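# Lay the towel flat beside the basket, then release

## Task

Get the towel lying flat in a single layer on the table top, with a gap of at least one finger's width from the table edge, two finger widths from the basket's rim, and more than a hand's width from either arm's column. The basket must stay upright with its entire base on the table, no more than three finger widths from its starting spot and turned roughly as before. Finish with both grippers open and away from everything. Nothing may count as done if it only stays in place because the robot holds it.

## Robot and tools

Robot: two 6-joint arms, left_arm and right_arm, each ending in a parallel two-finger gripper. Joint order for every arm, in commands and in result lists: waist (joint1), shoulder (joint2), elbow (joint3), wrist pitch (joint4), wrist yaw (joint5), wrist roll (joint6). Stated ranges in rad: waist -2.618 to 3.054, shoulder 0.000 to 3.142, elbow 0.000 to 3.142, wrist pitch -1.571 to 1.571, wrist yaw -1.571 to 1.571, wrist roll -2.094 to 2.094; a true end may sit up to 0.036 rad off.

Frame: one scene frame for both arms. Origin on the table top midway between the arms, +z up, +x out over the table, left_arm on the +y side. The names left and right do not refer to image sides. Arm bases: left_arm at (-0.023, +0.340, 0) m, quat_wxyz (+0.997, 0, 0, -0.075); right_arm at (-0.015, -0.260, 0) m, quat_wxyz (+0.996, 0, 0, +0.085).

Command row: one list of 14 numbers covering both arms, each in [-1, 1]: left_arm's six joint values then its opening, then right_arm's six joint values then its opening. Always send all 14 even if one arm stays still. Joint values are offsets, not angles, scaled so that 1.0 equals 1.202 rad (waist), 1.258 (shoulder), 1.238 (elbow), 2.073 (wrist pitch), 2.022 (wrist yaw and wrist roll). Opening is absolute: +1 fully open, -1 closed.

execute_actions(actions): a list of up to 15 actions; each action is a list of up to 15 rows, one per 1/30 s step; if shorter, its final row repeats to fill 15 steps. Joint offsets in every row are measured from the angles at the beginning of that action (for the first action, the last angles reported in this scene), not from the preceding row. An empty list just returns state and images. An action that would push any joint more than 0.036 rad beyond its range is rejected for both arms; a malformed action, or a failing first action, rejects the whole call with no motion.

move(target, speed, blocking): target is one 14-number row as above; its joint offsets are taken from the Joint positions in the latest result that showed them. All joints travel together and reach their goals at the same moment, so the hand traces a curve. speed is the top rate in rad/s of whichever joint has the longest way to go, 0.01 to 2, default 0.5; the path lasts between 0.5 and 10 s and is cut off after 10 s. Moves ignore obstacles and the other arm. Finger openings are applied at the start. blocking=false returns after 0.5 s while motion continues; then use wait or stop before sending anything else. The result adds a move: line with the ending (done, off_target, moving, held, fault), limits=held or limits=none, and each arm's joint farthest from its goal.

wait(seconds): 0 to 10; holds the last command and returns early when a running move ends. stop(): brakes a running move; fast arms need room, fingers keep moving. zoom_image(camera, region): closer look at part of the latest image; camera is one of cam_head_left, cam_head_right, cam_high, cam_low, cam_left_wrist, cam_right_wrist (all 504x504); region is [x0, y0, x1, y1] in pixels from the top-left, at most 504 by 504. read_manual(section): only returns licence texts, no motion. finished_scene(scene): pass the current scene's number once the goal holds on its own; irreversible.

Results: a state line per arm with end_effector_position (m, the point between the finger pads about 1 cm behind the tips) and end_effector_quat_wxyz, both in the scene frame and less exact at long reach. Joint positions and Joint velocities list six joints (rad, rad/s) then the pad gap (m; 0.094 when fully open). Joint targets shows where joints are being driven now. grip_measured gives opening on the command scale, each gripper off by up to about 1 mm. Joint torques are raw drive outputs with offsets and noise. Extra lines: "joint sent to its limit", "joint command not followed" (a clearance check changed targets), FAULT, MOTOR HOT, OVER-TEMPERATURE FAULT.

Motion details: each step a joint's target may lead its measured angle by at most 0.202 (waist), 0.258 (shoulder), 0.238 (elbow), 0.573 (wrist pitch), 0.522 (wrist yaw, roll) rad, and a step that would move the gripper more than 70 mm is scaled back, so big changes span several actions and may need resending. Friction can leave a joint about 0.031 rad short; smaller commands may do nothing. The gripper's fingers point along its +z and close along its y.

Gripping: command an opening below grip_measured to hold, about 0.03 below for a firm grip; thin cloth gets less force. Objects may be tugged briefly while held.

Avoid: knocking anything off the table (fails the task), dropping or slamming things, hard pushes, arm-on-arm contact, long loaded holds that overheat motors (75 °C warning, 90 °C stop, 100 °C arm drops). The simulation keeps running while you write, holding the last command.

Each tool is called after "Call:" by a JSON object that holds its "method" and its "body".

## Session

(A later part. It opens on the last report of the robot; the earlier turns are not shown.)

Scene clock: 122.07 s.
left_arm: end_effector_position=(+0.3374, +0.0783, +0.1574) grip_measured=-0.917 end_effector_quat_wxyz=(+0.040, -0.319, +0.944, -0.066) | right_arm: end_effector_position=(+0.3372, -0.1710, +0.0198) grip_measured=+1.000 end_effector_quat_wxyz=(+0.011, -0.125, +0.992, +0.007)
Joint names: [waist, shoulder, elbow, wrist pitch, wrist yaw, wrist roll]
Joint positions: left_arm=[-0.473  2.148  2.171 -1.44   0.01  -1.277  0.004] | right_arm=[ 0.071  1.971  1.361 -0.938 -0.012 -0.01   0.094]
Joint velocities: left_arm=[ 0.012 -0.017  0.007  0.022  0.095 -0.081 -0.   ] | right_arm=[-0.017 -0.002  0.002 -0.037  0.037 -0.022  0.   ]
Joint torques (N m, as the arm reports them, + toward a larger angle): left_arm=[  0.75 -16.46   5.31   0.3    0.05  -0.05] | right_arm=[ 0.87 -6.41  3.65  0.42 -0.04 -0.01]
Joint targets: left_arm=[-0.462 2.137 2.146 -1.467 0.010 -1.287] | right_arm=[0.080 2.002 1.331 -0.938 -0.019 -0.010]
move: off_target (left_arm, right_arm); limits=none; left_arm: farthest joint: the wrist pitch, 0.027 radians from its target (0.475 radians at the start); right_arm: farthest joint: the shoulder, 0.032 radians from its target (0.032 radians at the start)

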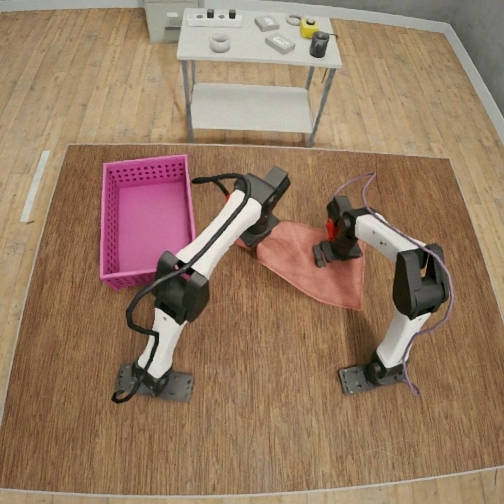

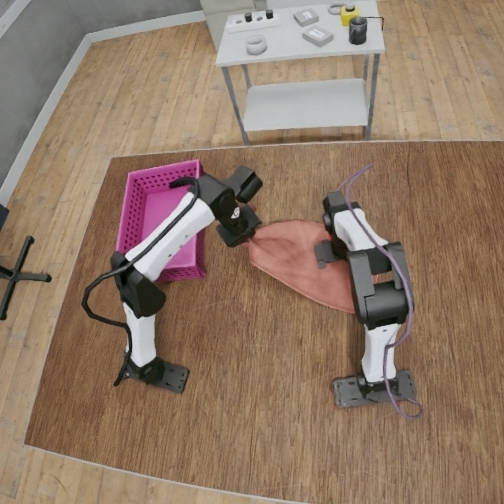

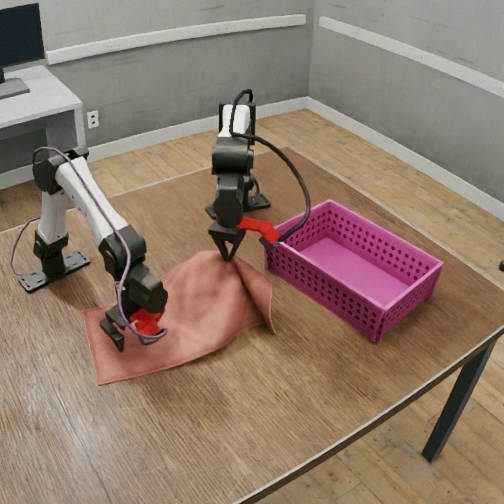

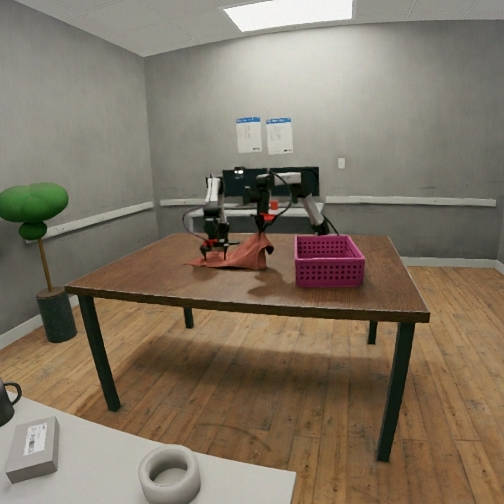

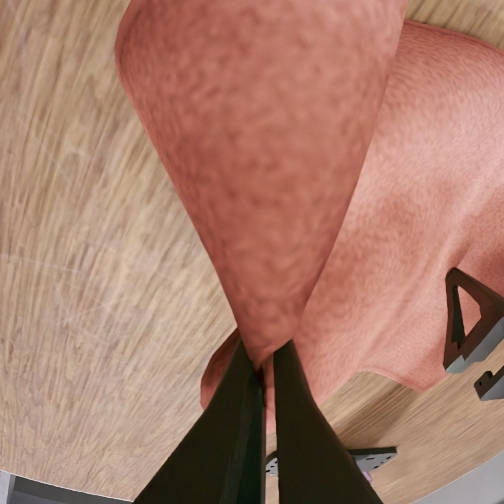

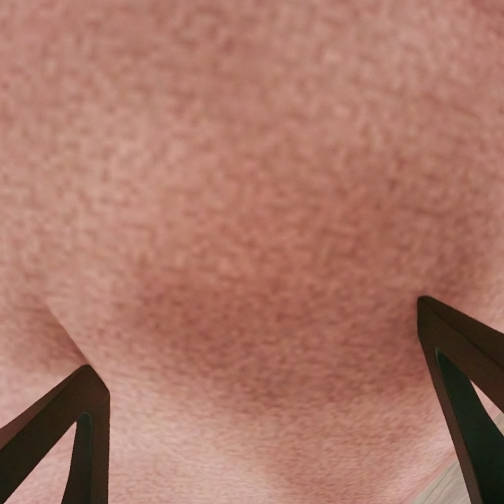

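Call:
{"method": "move", "body": {"target": [0, 0.092, 0, -0.063, 0, 0, -1, 0, 0.025, -0.025, 0, 0, 0, 1], "speed": 0.15}}

Call:
{"method": "zoom_image", "body": {"camera": "cam_low", "region": [160, 190, 330, 300]}}

Call:
{"method": "zoom_image", "body": {"camera": "cam_high", "region": [60, 200, 360, 400]}}

Scene clock: 124.43 s.
left_arm: end_effector_position=(+0.3184, +0.0919, +0.1179) grip_measured=-0.917 end_effector_quat_wxyz=(-0.016, -0.321, +0.947, +0.014) | right_arm: end_effector_position=(+0.3372, -0.1710, +0.0198) grip_measured=+1.000 end_effector_quat_wxyz=(+0.011, -0.125, +0.992, +0.007)
Joint names: [waist, shoulder, elbow, wrist pitch, wrist yaw, wrist roll]
Joint positions: left_arm=[-0.473  2.24   2.171 -1.544  0.01  -1.277  0.004] | right_arm=[ 0.071  1.971  1.361 -0.938 -0.012 -0.01   0.094]
Joint velocities: left_arm=[ 0.012  0.002  0.002  0.022 -0.007 -0.007  0.001] | right_arm=[-0.012 -0.012  0.017  0.051 -0.066 -0.066  0.   ]
Joint torques (N m, as the arm reports them, + toward a larger angle): left_arm=[ -0.16 -14.     6.96  -0.1    0.06  -0.04] | right_arm=[ 0.16 -6.41  3.66  0.42  0.04 -0.01]
Joint targets: left_arm=[-0.473 2.264 2.171 -1.570 0.010 -1.277] | right_arm=[0.071 2.002 1.331 -0.938 -0.012 -0.010]
move: off_target (left_arm, right_arm); limits=none; left_arm: farthest joint: the wrist pitch, 0.027 radians from its target (0.131 radians at the start); right_arm: farthest joint: the shoulder, 0.032 radians from its target (0.032 radians at the start)

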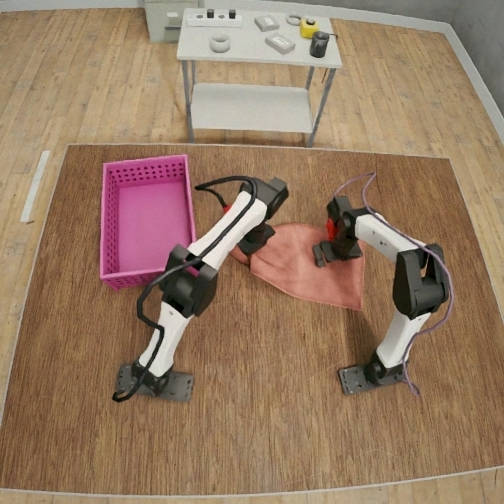

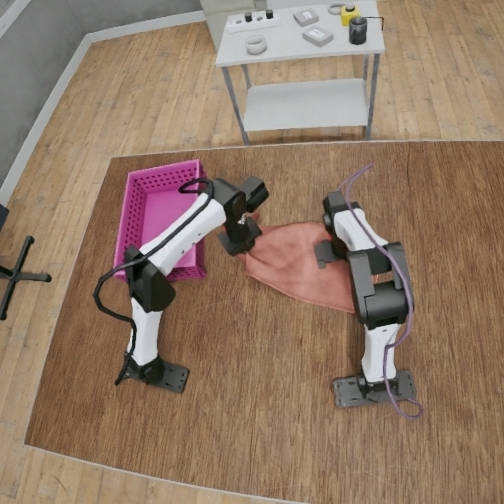

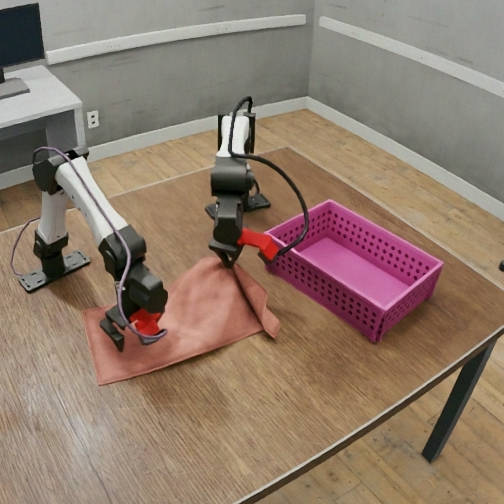

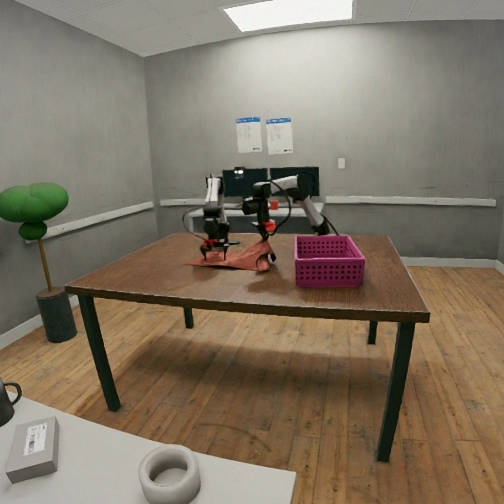

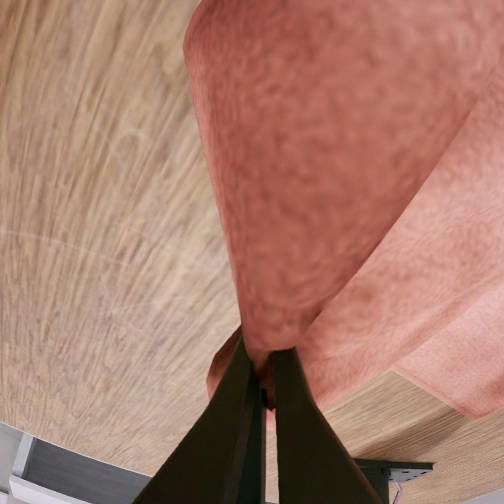

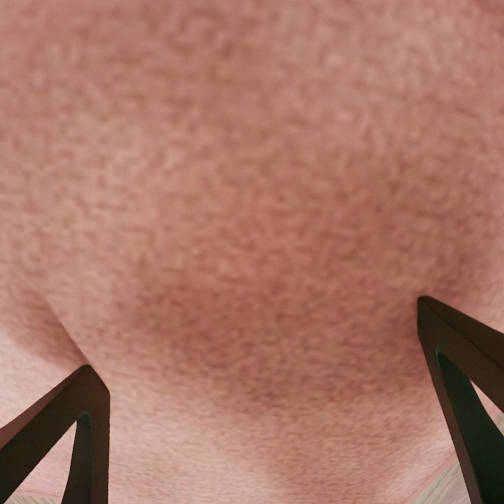

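Region (160, 190, 330, 300) of cam_low's 504x504 image, scaled by 2.965, with more detail than that image has; it fills the top 326 rows of this view, and the rest is white.

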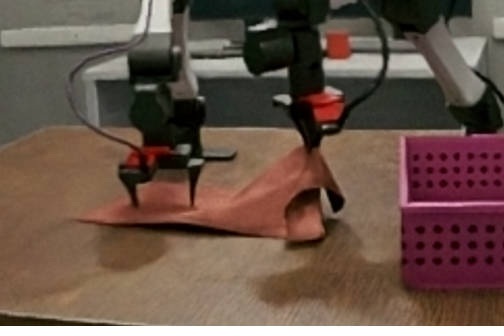

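Region (60, 200, 360, 400) of cam_high's 504x504 image, scaled by 1.680, with more detail than that image has.

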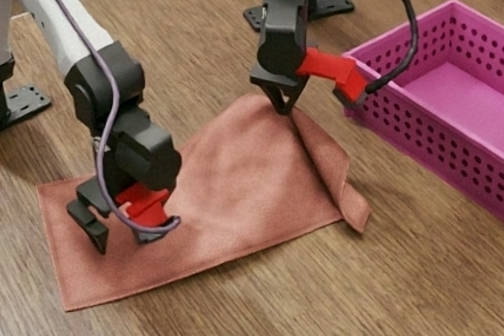

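Call:
{"method": "move", "body": {"target": [-0.018, 0.189, 0.208, -0.0125, 0, 0.05, -1, -0.094, 0.025, -0.025, 0, 0, 0, 1], "speed": 0.15}}

Call:
{"method": "zoom_image", "body": {"camera": "cam_low", "region": [160, 190, 330, 300]}}

Call:
{"method": "zoom_image", "body": {"camera": "cam_high", "region": [60, 200, 360, 400]}}

Scene clock: 127.47 s.
left_arm: end_effector_position=(+0.3516, +0.0619, +0.0871) grip_measured=-0.917 end_effector_quat_wxyz=(-0.009, -0.273, +0.962, +0.003) | right_arm: end_effector_position=(+0.3443, -0.2061, +0.0198) grip_measured=+1.000 end_effector_quat_wxyz=(+0.011, -0.076, +0.997, +0.008)
Joint names: [waist, shoulder, elbow, wrist pitch, wrist yaw, wrist roll]
Joint positions: left_arm=[-0.484  2.449  2.412 -1.549  0.01  -1.187  0.004] | right_arm=[-0.029  1.971  1.361 -0.938 -0.015 -0.01   0.094]
Joint velocities: left_arm=[ 0.002  0.002 -0.002 -0.037 -0.022 -0.051 -0.001] | right_arm=[ 0.007 -0.012 -0.002  0.037  0.022 -0.007  0.   ]
Joint torques (N m, as the arm reports them, + toward a larger angle): left_arm=[ -1.   -15.24   8.27   0.05   0.05   0.04] | right_arm=[-0.89 -6.39  3.65  0.43  0.07  0.  ]
Joint targets: left_arm=[-0.495 2.477 2.428 -1.570 0.010 -1.176] | right_arm=[-0.042 2.002 1.331 -0.938 -0.012 -0.010]
move: off_target (left_arm, right_arm); limits=none; left_arm: farthest joint: the shoulder, 0.029 radians from its target (0.238 radians at the start); right_arm: farthest joint: the shoulder, 0.032 radians from its target (0.032 radians at the start)

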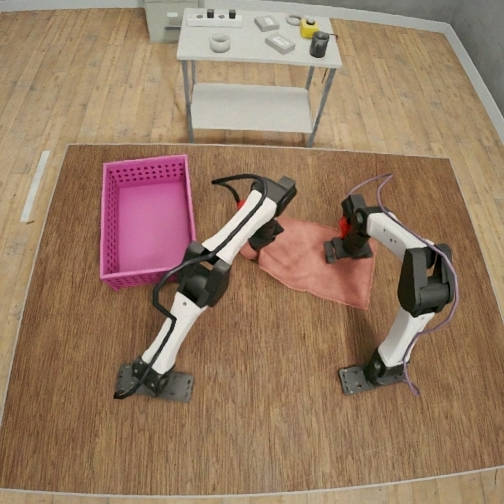

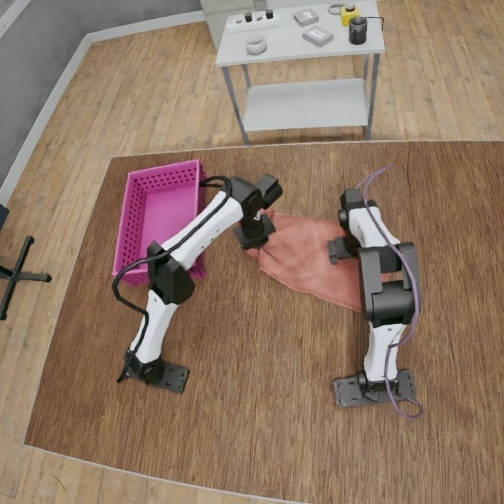

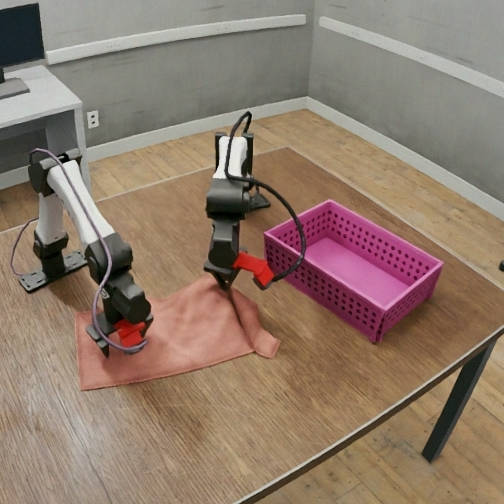

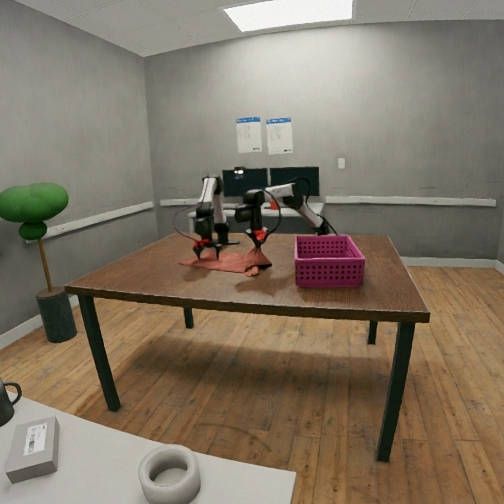

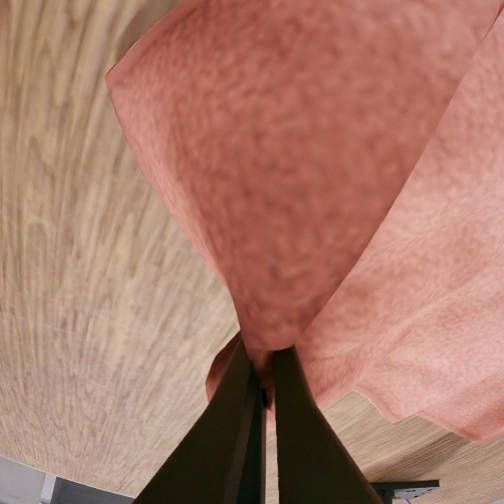

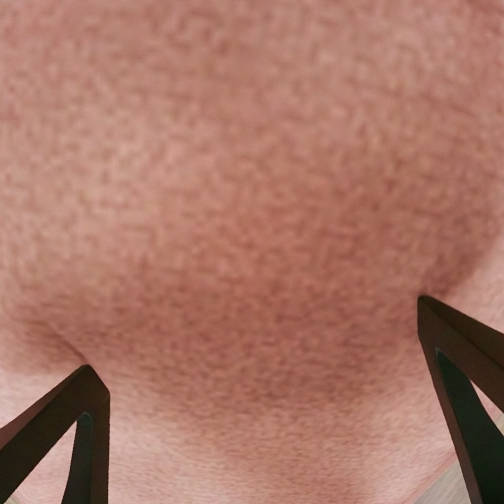

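Region (160, 190, 330, 300) of cam_low's 504x504 image, scaled by 2.965, with more detail than that image has; it fills the top 326 rows of this view, and the rest is white.

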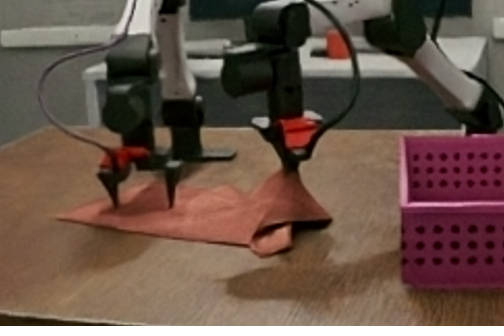

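Region (60, 200, 360, 400) of cam_high's 504x504 image, scaled by 1.680, with more detail than that image has.

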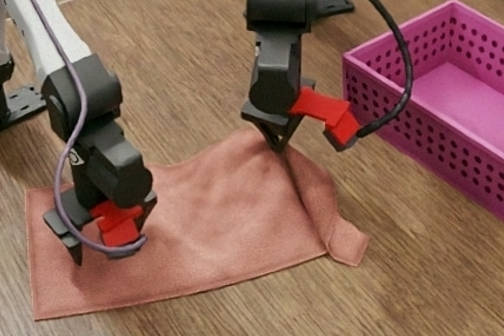

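Call:
{"method": "move", "body": {"target": [-0.017, 0.046, -0.062, 0.091, 0, 0.035, -1, -0.069, 0.025, -0.025, 0, 0, 0, 1], "speed": 0.15}}

Call:
{"method": "zoom_image", "body": {"camera": "cam_low", "region": [160, 190, 330, 300]}}

Call:
{"method": "zoom_image", "body": {"camera": "cam_high", "region": [60, 200, 360, 400]}}

Scene clock: 130.50 s.
left_arm: end_effector_position=(+0.3726, +0.0401, +0.0611) grip_measured=-0.917 end_effector_quat_wxyz=(+0.019, -0.238, +0.971, -0.031) | right_arm: end_effector_position=(+0.3471, -0.2312, +0.0198) grip_measured=+1.000 end_effector_quat_wxyz=(+0.011, -0.041, +0.999, +0.009)
Joint names: [waist, shoulder, elbow, wrist pitch, wrist yaw, wrist roll]
Joint positions: left_arm=[-0.494  2.479  2.359 -1.378  0.01  -1.126  0.004] | right_arm=[-0.099  1.971  1.361 -0.938 -0.017 -0.01   0.094]
Joint velocities: left_arm=[-0.017 -0.002  0.007  0.007  0.022 -0.066  0.001] | right_arm=[-0.002  0.002 -0.012  0.051  0.007 -0.051  0.   ]
Joint torques (N m, as the arm reports them, + toward a larger angle): left_arm=[ -1.06 -15.82   5.38   0.58   0.09   0.03] | right_arm=[-0.87 -6.37  3.65  0.43  0.05  0.  ]
Joint targets: left_arm=[-0.504 2.507 2.336 -1.361 0.010 -1.116] | right_arm=[-0.112 2.002 1.331 -0.938 -0.016 -0.010]
move: off_target (left_arm, right_arm); limits=none; left_arm: farthest joint: the shoulder, 0.028 radians from its target (0.058 radians at the start); right_arm: farthest joint: the shoulder, 0.032 radians from its target (0.032 radians at the start)

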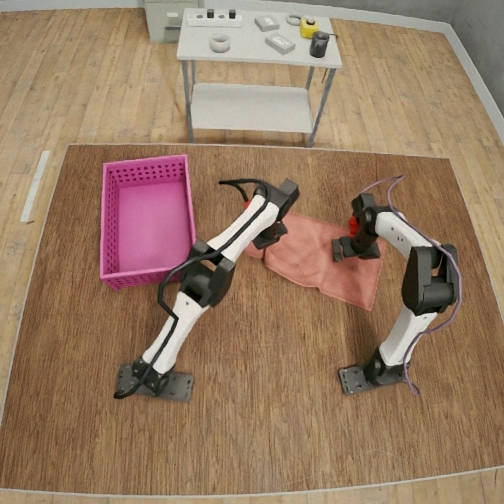

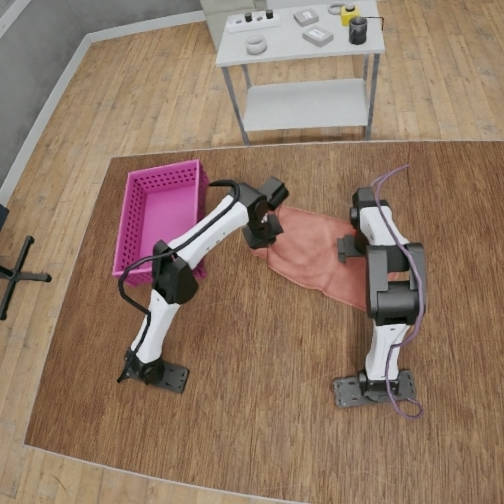

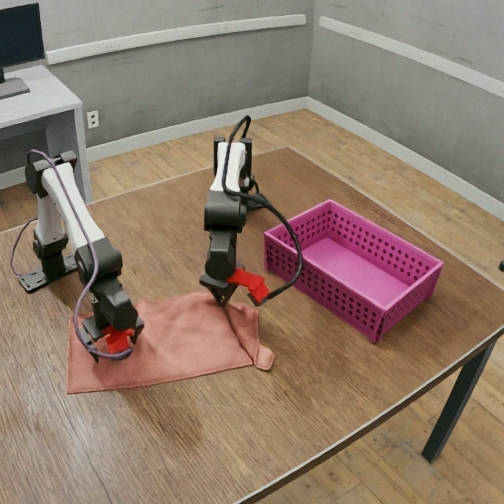

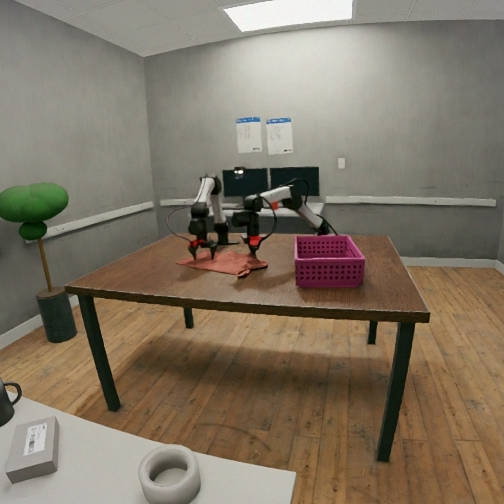

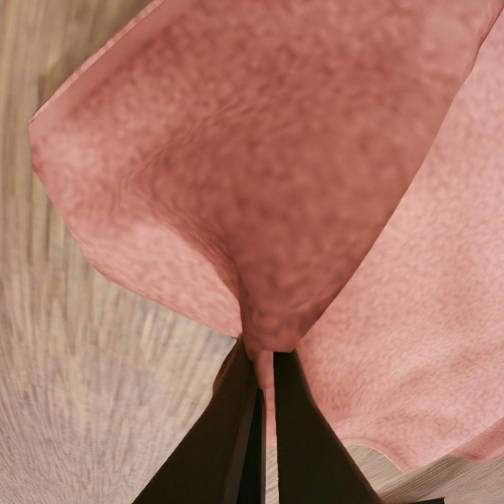

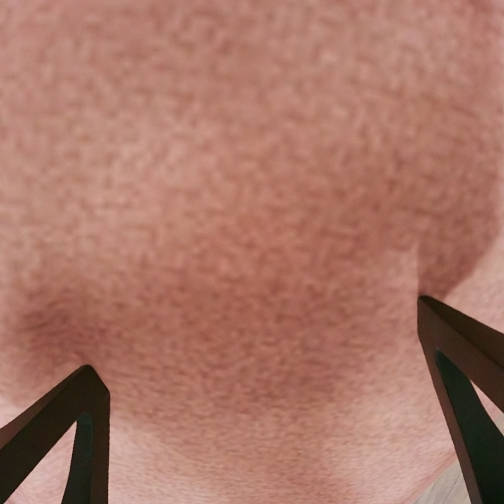

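Region (160, 190, 330, 300) of cam_low's 504x504 image, scaled by 2.965, with more detail than that image has; it fills the top 326 rows of this view, and the rest is white.

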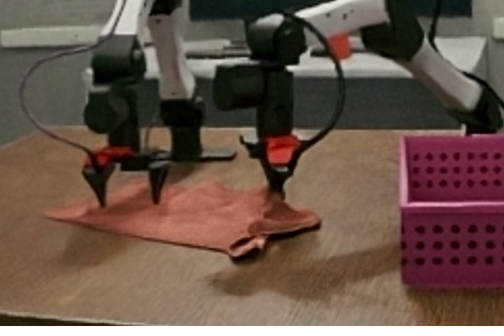

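Region (60, 200, 360, 400) of cam_high's 504x504 image, scaled by 1.680, with more detail than that image has.

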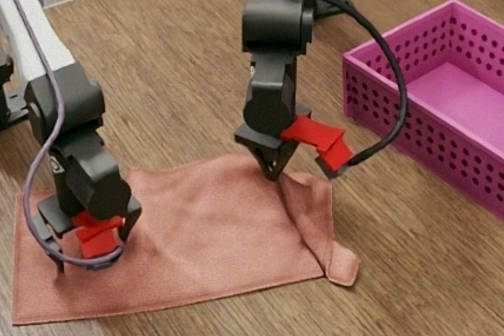

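Call:
{"method": "execute_actions", "body": {"actions": [[[0,0,0,0,0,0,-0.5,0,0.025,-0.025,0,0,0,1]]]}}

Call:
{"method": "move", "body": {"target": [0.1, -0.3, -0.2, 0.0, 0, 0, -0.5, 0, 0.025, -0.025, 0, 0, 0, 1], "speed": 0.35}}

Call:
{"method": "zoom_image", "body": {"camera": "cam_high", "region": [40, 220, 340, 420]}}

Scene clock: 131.40 s.
left_arm: end_effector_position=(+0.3728, +0.0400, +0.0611) grip_measured=-0.502 end_effector_quat_wxyz=(+0.019, -0.238, +0.971, -0.032) | right_arm: end_effector_position=(+0.3471, -0.2312, +0.0198) grip_measured=+1.000 end_effector_quat_wxyz=(+0.011, -0.041, +0.999, +0.009)
Joint names: [waist, shoulder, elbow, wrist pitch, wrist yaw, wrist roll]
Joint positions: left_arm=[-0.494  2.479  2.359 -1.378  0.01  -1.126  0.023] | right_arm=[-0.099  1.971  1.361 -0.938 -0.017 -0.01   0.094]
Joint velocities: left_arm=[ 0.017  0.007  0.002  0.022 -0.022 -0.007  0.   ] | right_arm=[ 0.012 -0.007 -0.002 -0.022 -0.007 -0.022  0.   ]
Joint torques (N m, as the arm reports them, + toward a larger angle): left_arm=[ -0.19 -18.41   7.29   0.38   0.08  -0.02] | right_arm=[ 0.16 -6.39  3.64  0.43  0.04  0.  ]
Joint targets: left_arm=[-0.494 2.479 2.359 -1.378 0.010 -1.126] | right_arm=[-0.099 2.002 1.331 -0.938 -0.017 -0.010]

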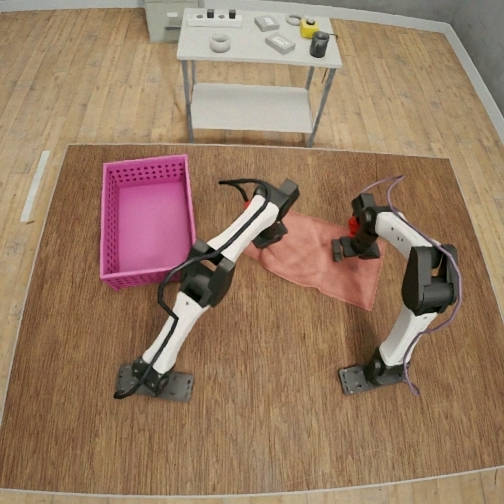

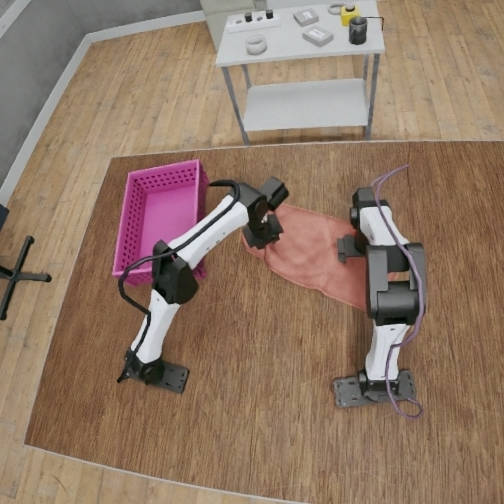

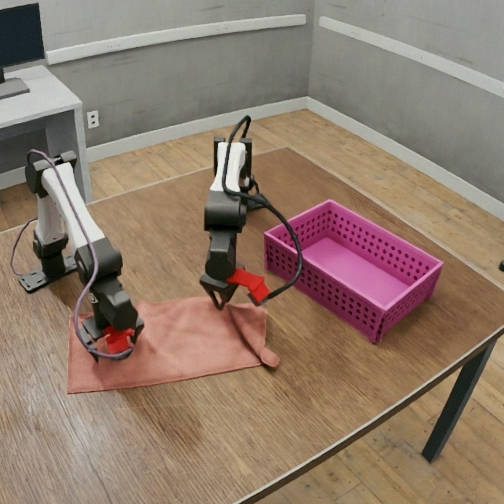

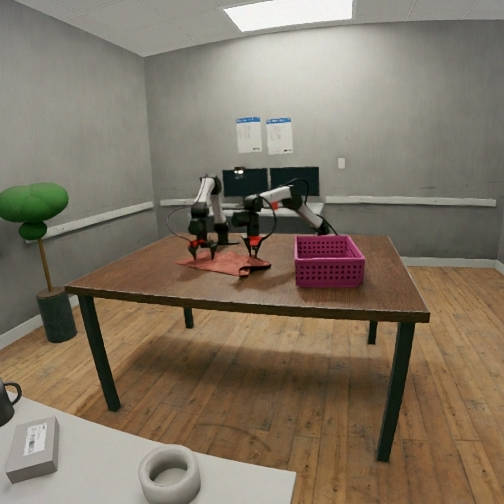

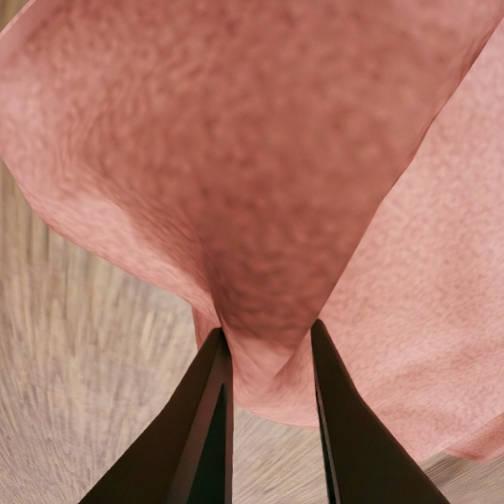

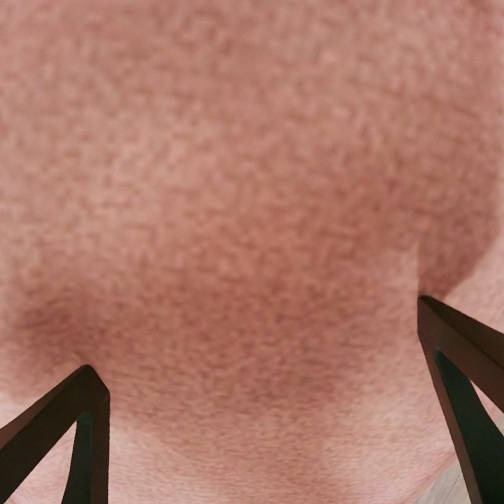

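Scene clock: 132.87 s.
left_arm: end_effector_position=(+0.3664, +0.1088, +0.1702) grip_measured=-0.502 end_effector_quat_wxyz=(+0.074, -0.290, +0.950, -0.088) | right_arm: end_effector_position=(+0.3471, -0.2312, +0.0198) grip_measured=+1.000 end_effector_quat_wxyz=(+0.011, -0.041, +0.999, +0.009)
Joint names: [waist, shoulder, elbow, wrist pitch, wrist yaw, wrist roll]
Joint positions: left_arm=[-0.381  2.104  2.14  -1.377  0.01  -1.126  0.023] | right_arm=[-0.099  1.971  1.361 -0.938 -0.017 -0.01   0.094]
Joint velocities: left_arm=[ 0.007 -0.007 -0.017  0.022 -0.022 -0.022  0.   ] | right_arm=[ 0.002 -0.007 -0.012 -0.037 -0.037 -0.037  0.   ]
Joint torques (N m, as the arm reports them, + toward a larger angle): left_arm=[  0.38 -15.42   5.06   0.71   0.09   0.  ] | right_arm=[ 0.17 -6.38  3.64  0.42  0.03 -0.01]
Joint targets: left_arm=[-0.374 2.101 2.112 -1.378 0.010 -1.126] | right_arm=[-0.099 2.002 1.331 -0.938 -0.017 -0.010]
move: off_target (left_arm, right_arm); limits=none; left_arm: farthest joint: the elbow, 0.028 radians from its target (0.247 radians at the start); right_arm: farthest joint: the shoulder, 0.032 radians from its target (0.032 radians at the start)

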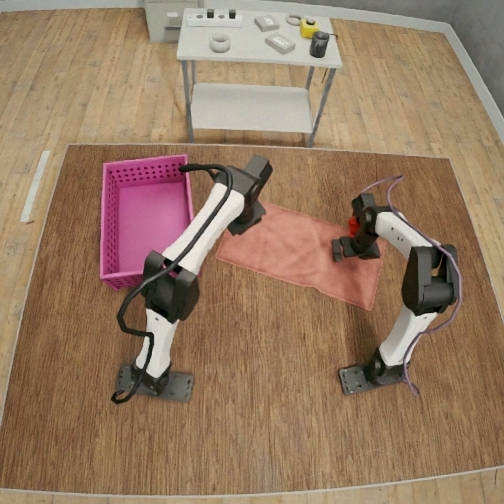

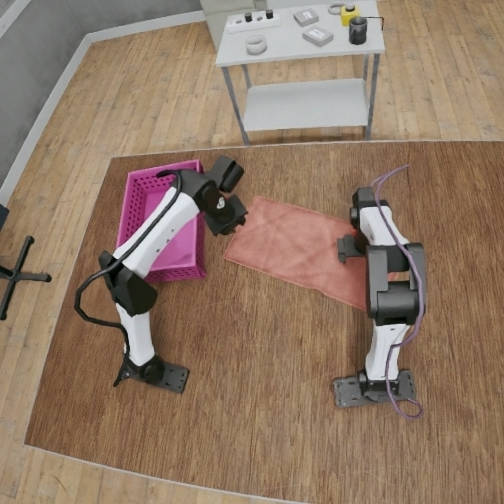

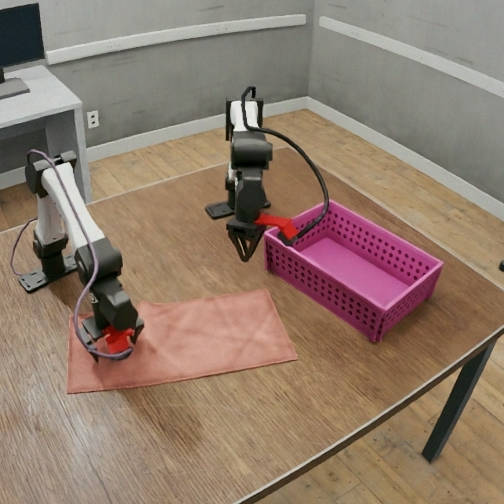

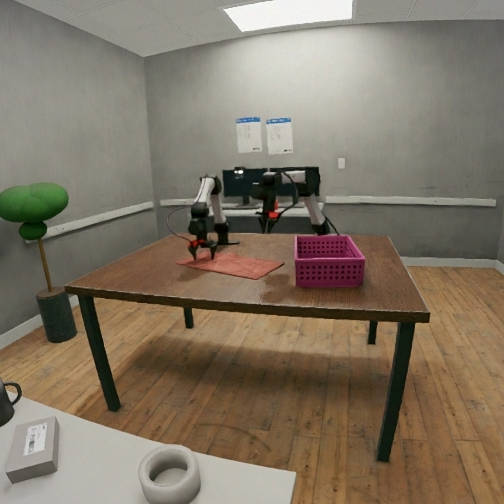

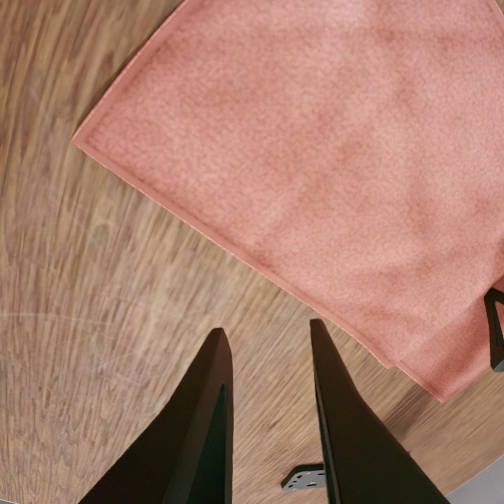

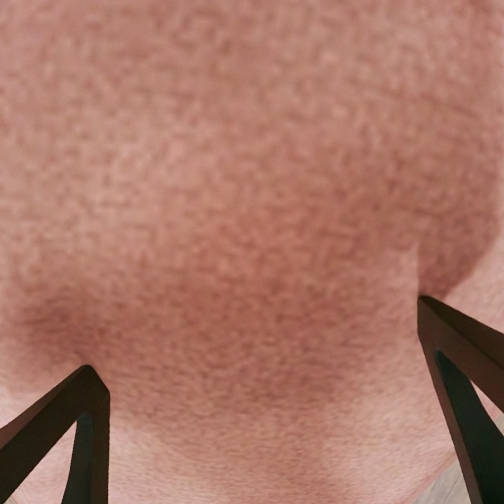

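Region (40, 220, 340, 420) of cam_high's 504x504 image, scaled by 1.680, with more detail than that image has.

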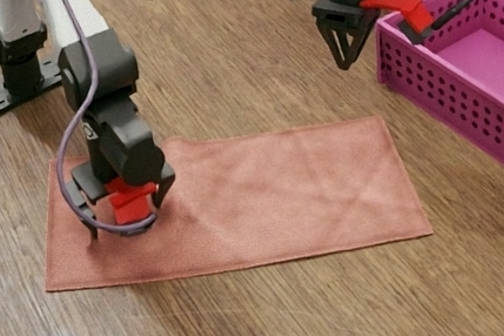

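Call:
{"method": "move", "body": {"target": [0, -0.72, -0.76, 0.18, 0, 0, -0.5, -0.094, 0.025, -0.025, 0, 0, 0, 1], "speed": 0.45}}

Call:
{"method": "move", "body": {"target": [0, 0, 0, 0, 0, 0, -0.5, 0, -0.14, 0.0, -0.06, 0, 0, 1], "speed": 0.2}}

Scene clock: 136.57 s.
left_arm: end_effector_position=(+0.2378, +0.1844, +0.2161) grip_measured=-0.502 end_effector_quat_wxyz=(+0.185, -0.280, +0.918, -0.209) | right_arm: end_effector_position=(+0.3482, -0.2671, +0.0198) grip_measured=+1.000 end_effector_quat_wxyz=(+0.012, +0.009, +1.000, +0.009)
Joint names: [waist, shoulder, elbow, wrist pitch, wrist yaw, wrist roll]
Joint positions: left_arm=[-0.381  1.212  1.224 -1.016  0.01  -1.126  0.023] | right_arm=[-0.198  1.971  1.361 -0.938 -0.018 -0.01   0.094]
Joint velocities: left_arm=[-0.017 -0.007  0.002 -0.007  0.037  0.037  0.001] | right_arm=[-0.017  0.007  0.007  0.007 -0.007 -0.066  0.   ]
Joint torques (N m, as the arm reports them, + toward a larger angle): left_arm=[-0.17 -6.56  6.05  1.41  0.08  0.02] | right_arm=[-0.93 -6.39  3.66  0.42  0.04 -0.01]
Joint targets: left_arm=[-0.381 1.198 1.199 -1.004 0.010 -1.126] | right_arm=[-0.212 2.002 1.331 -0.938 -0.017 -0.010]
move: off_target (left_arm, right_arm); limits=none; left_arm: farthest joint: the elbow, 0.024 radians from its target (0.941 radians at the start); right_arm: farthest joint: the shoulder, 0.032 radians from its target (0.032 radians at the start)

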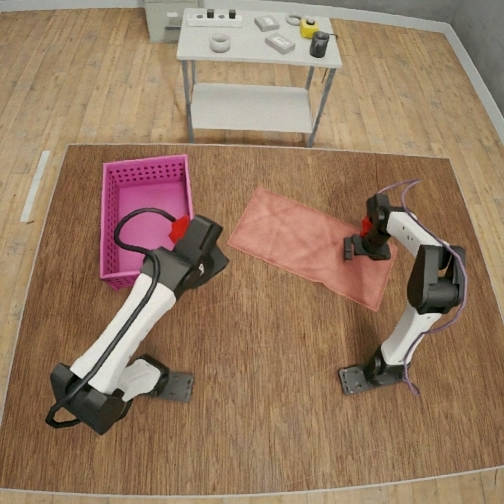

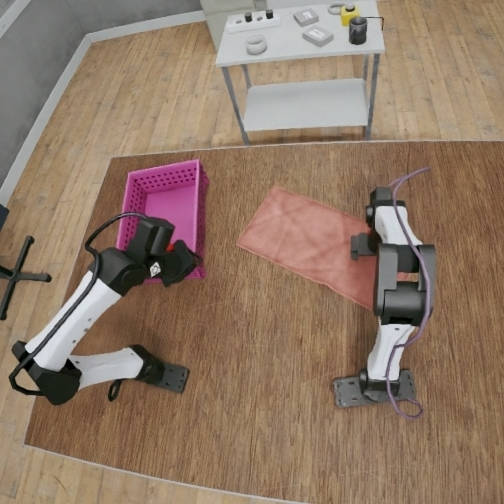

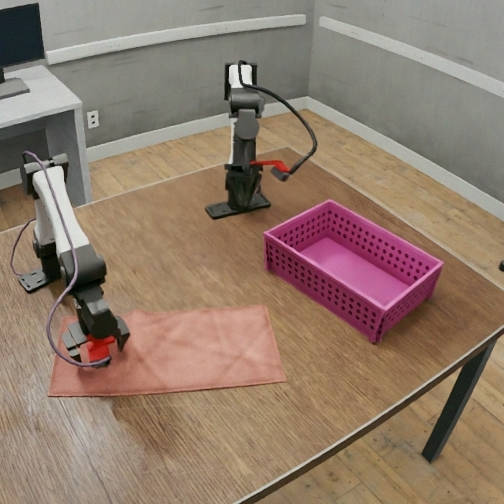

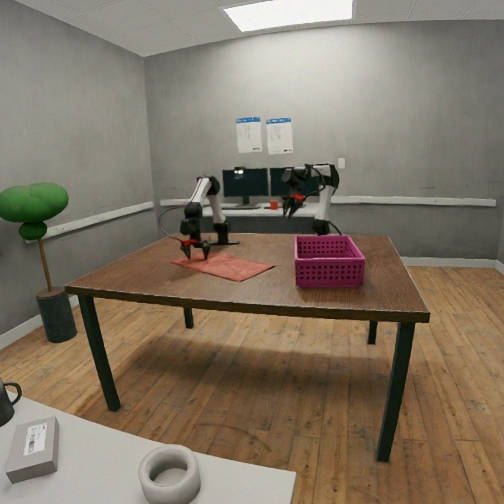

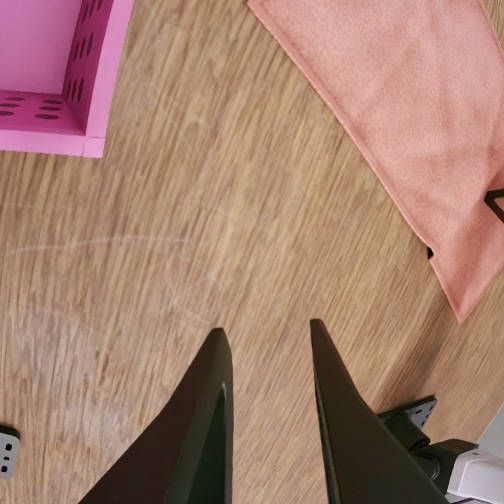

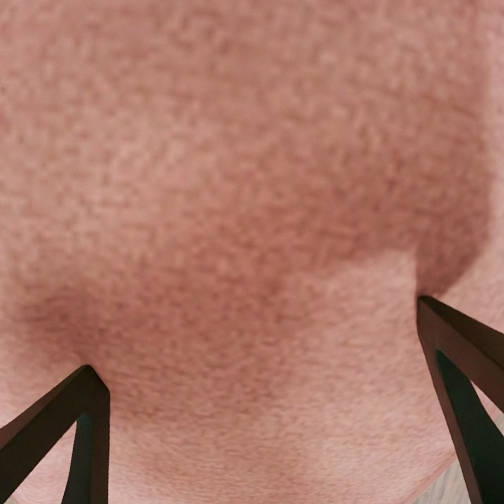

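Scene clock: 138.00 s.
left_arm: end_effector_position=(+0.2378, +0.1844, +0.2161) grip_measured=-0.502 end_effector_quat_wxyz=(+0.185, -0.280, +0.918, -0.209) | right_arm: end_effector_position=(+0.3322, -0.2666, +0.0740) grip_measured=+1.000 end_effector_quat_wxyz=(+0.039, +0.009, +0.999, +0.008)
Joint names: [waist, shoulder, elbow, wrist pitch, wrist yaw, wrist roll]
Joint positions: left_arm=[-0.381  1.212  1.224 -1.016  0.01  -1.126  0.023] | right_arm=[-0.198  1.806  1.361 -1.048 -0.018 -0.01   0.094]
Joint velocities: left_arm=[-0.007  0.007  0.007 -0.037  0.007 -0.066  0.001] | right_arm=[-0.012 -0.012 -0.007  0.051  0.051 -0.037  0.   ]
Joint torques (N m, as the arm reports them, + toward a larger angle): left_arm=[-0.23 -5.34  8.    1.35  0.06  0.01] | right_arm=[ 0.16 -8.37  6.38  0.39  0.04 -0.01]
Joint targets: left_arm=[-0.381 1.212 1.224 -1.016 0.010 -1.126] | right_arm=[-0.198 1.795 1.361 -1.063 -0.018 -0.010]
move: done; limits=none; left_arm: farthest joint: the waist, 0.000 radians from its target (0.000 radians at the start); right_arm: farthest joint: the wrist pitch, 0.014 radians from its target (0.124 radians at the start)

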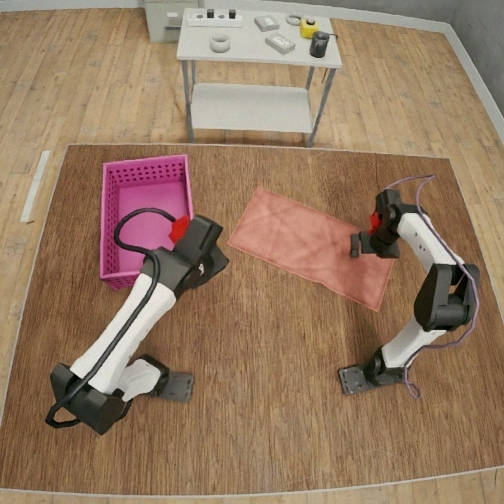

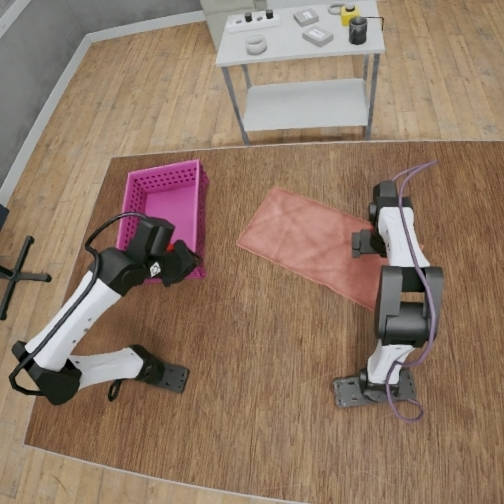

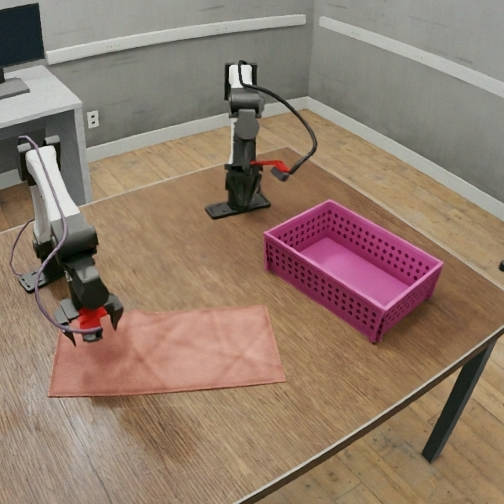

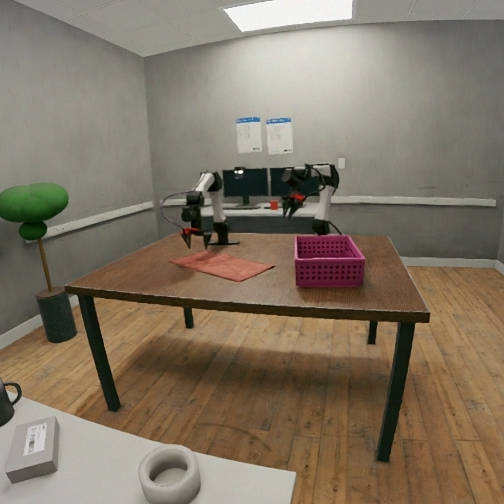

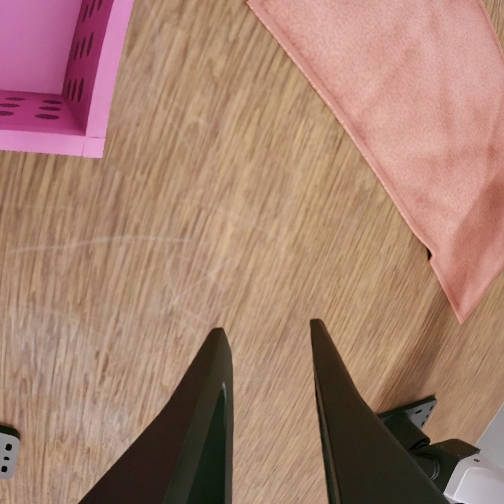

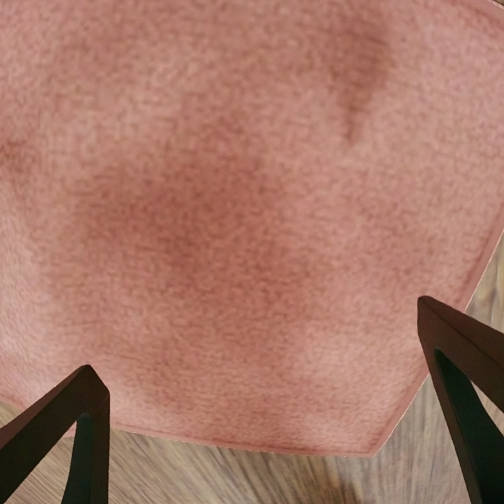

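Call:
{"method": "zoom_image", "body": {"camera": "cam_head_left", "region": [220, 180, 420, 330]}}

Call:
{"method": "zoom_image", "body": {"camera": "cam_low", "region": [150, 220, 300, 295]}}

Region (220, 180, 420, 330) of cam_head_left's 504x504 image, scaled by 2.520, with more detail than that image has; it fills the top 378 rows of this view, and the rest is white.

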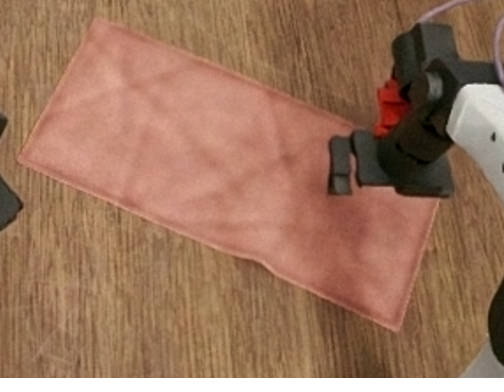

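Region (150, 220, 300, 295) of cam_low's 504x504 image, scaled by 3.360, with more detail than that image has.

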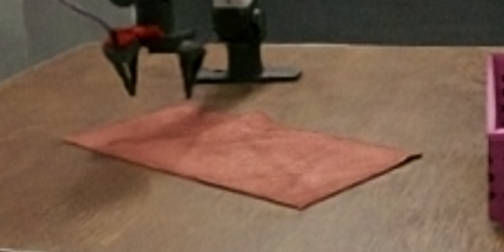

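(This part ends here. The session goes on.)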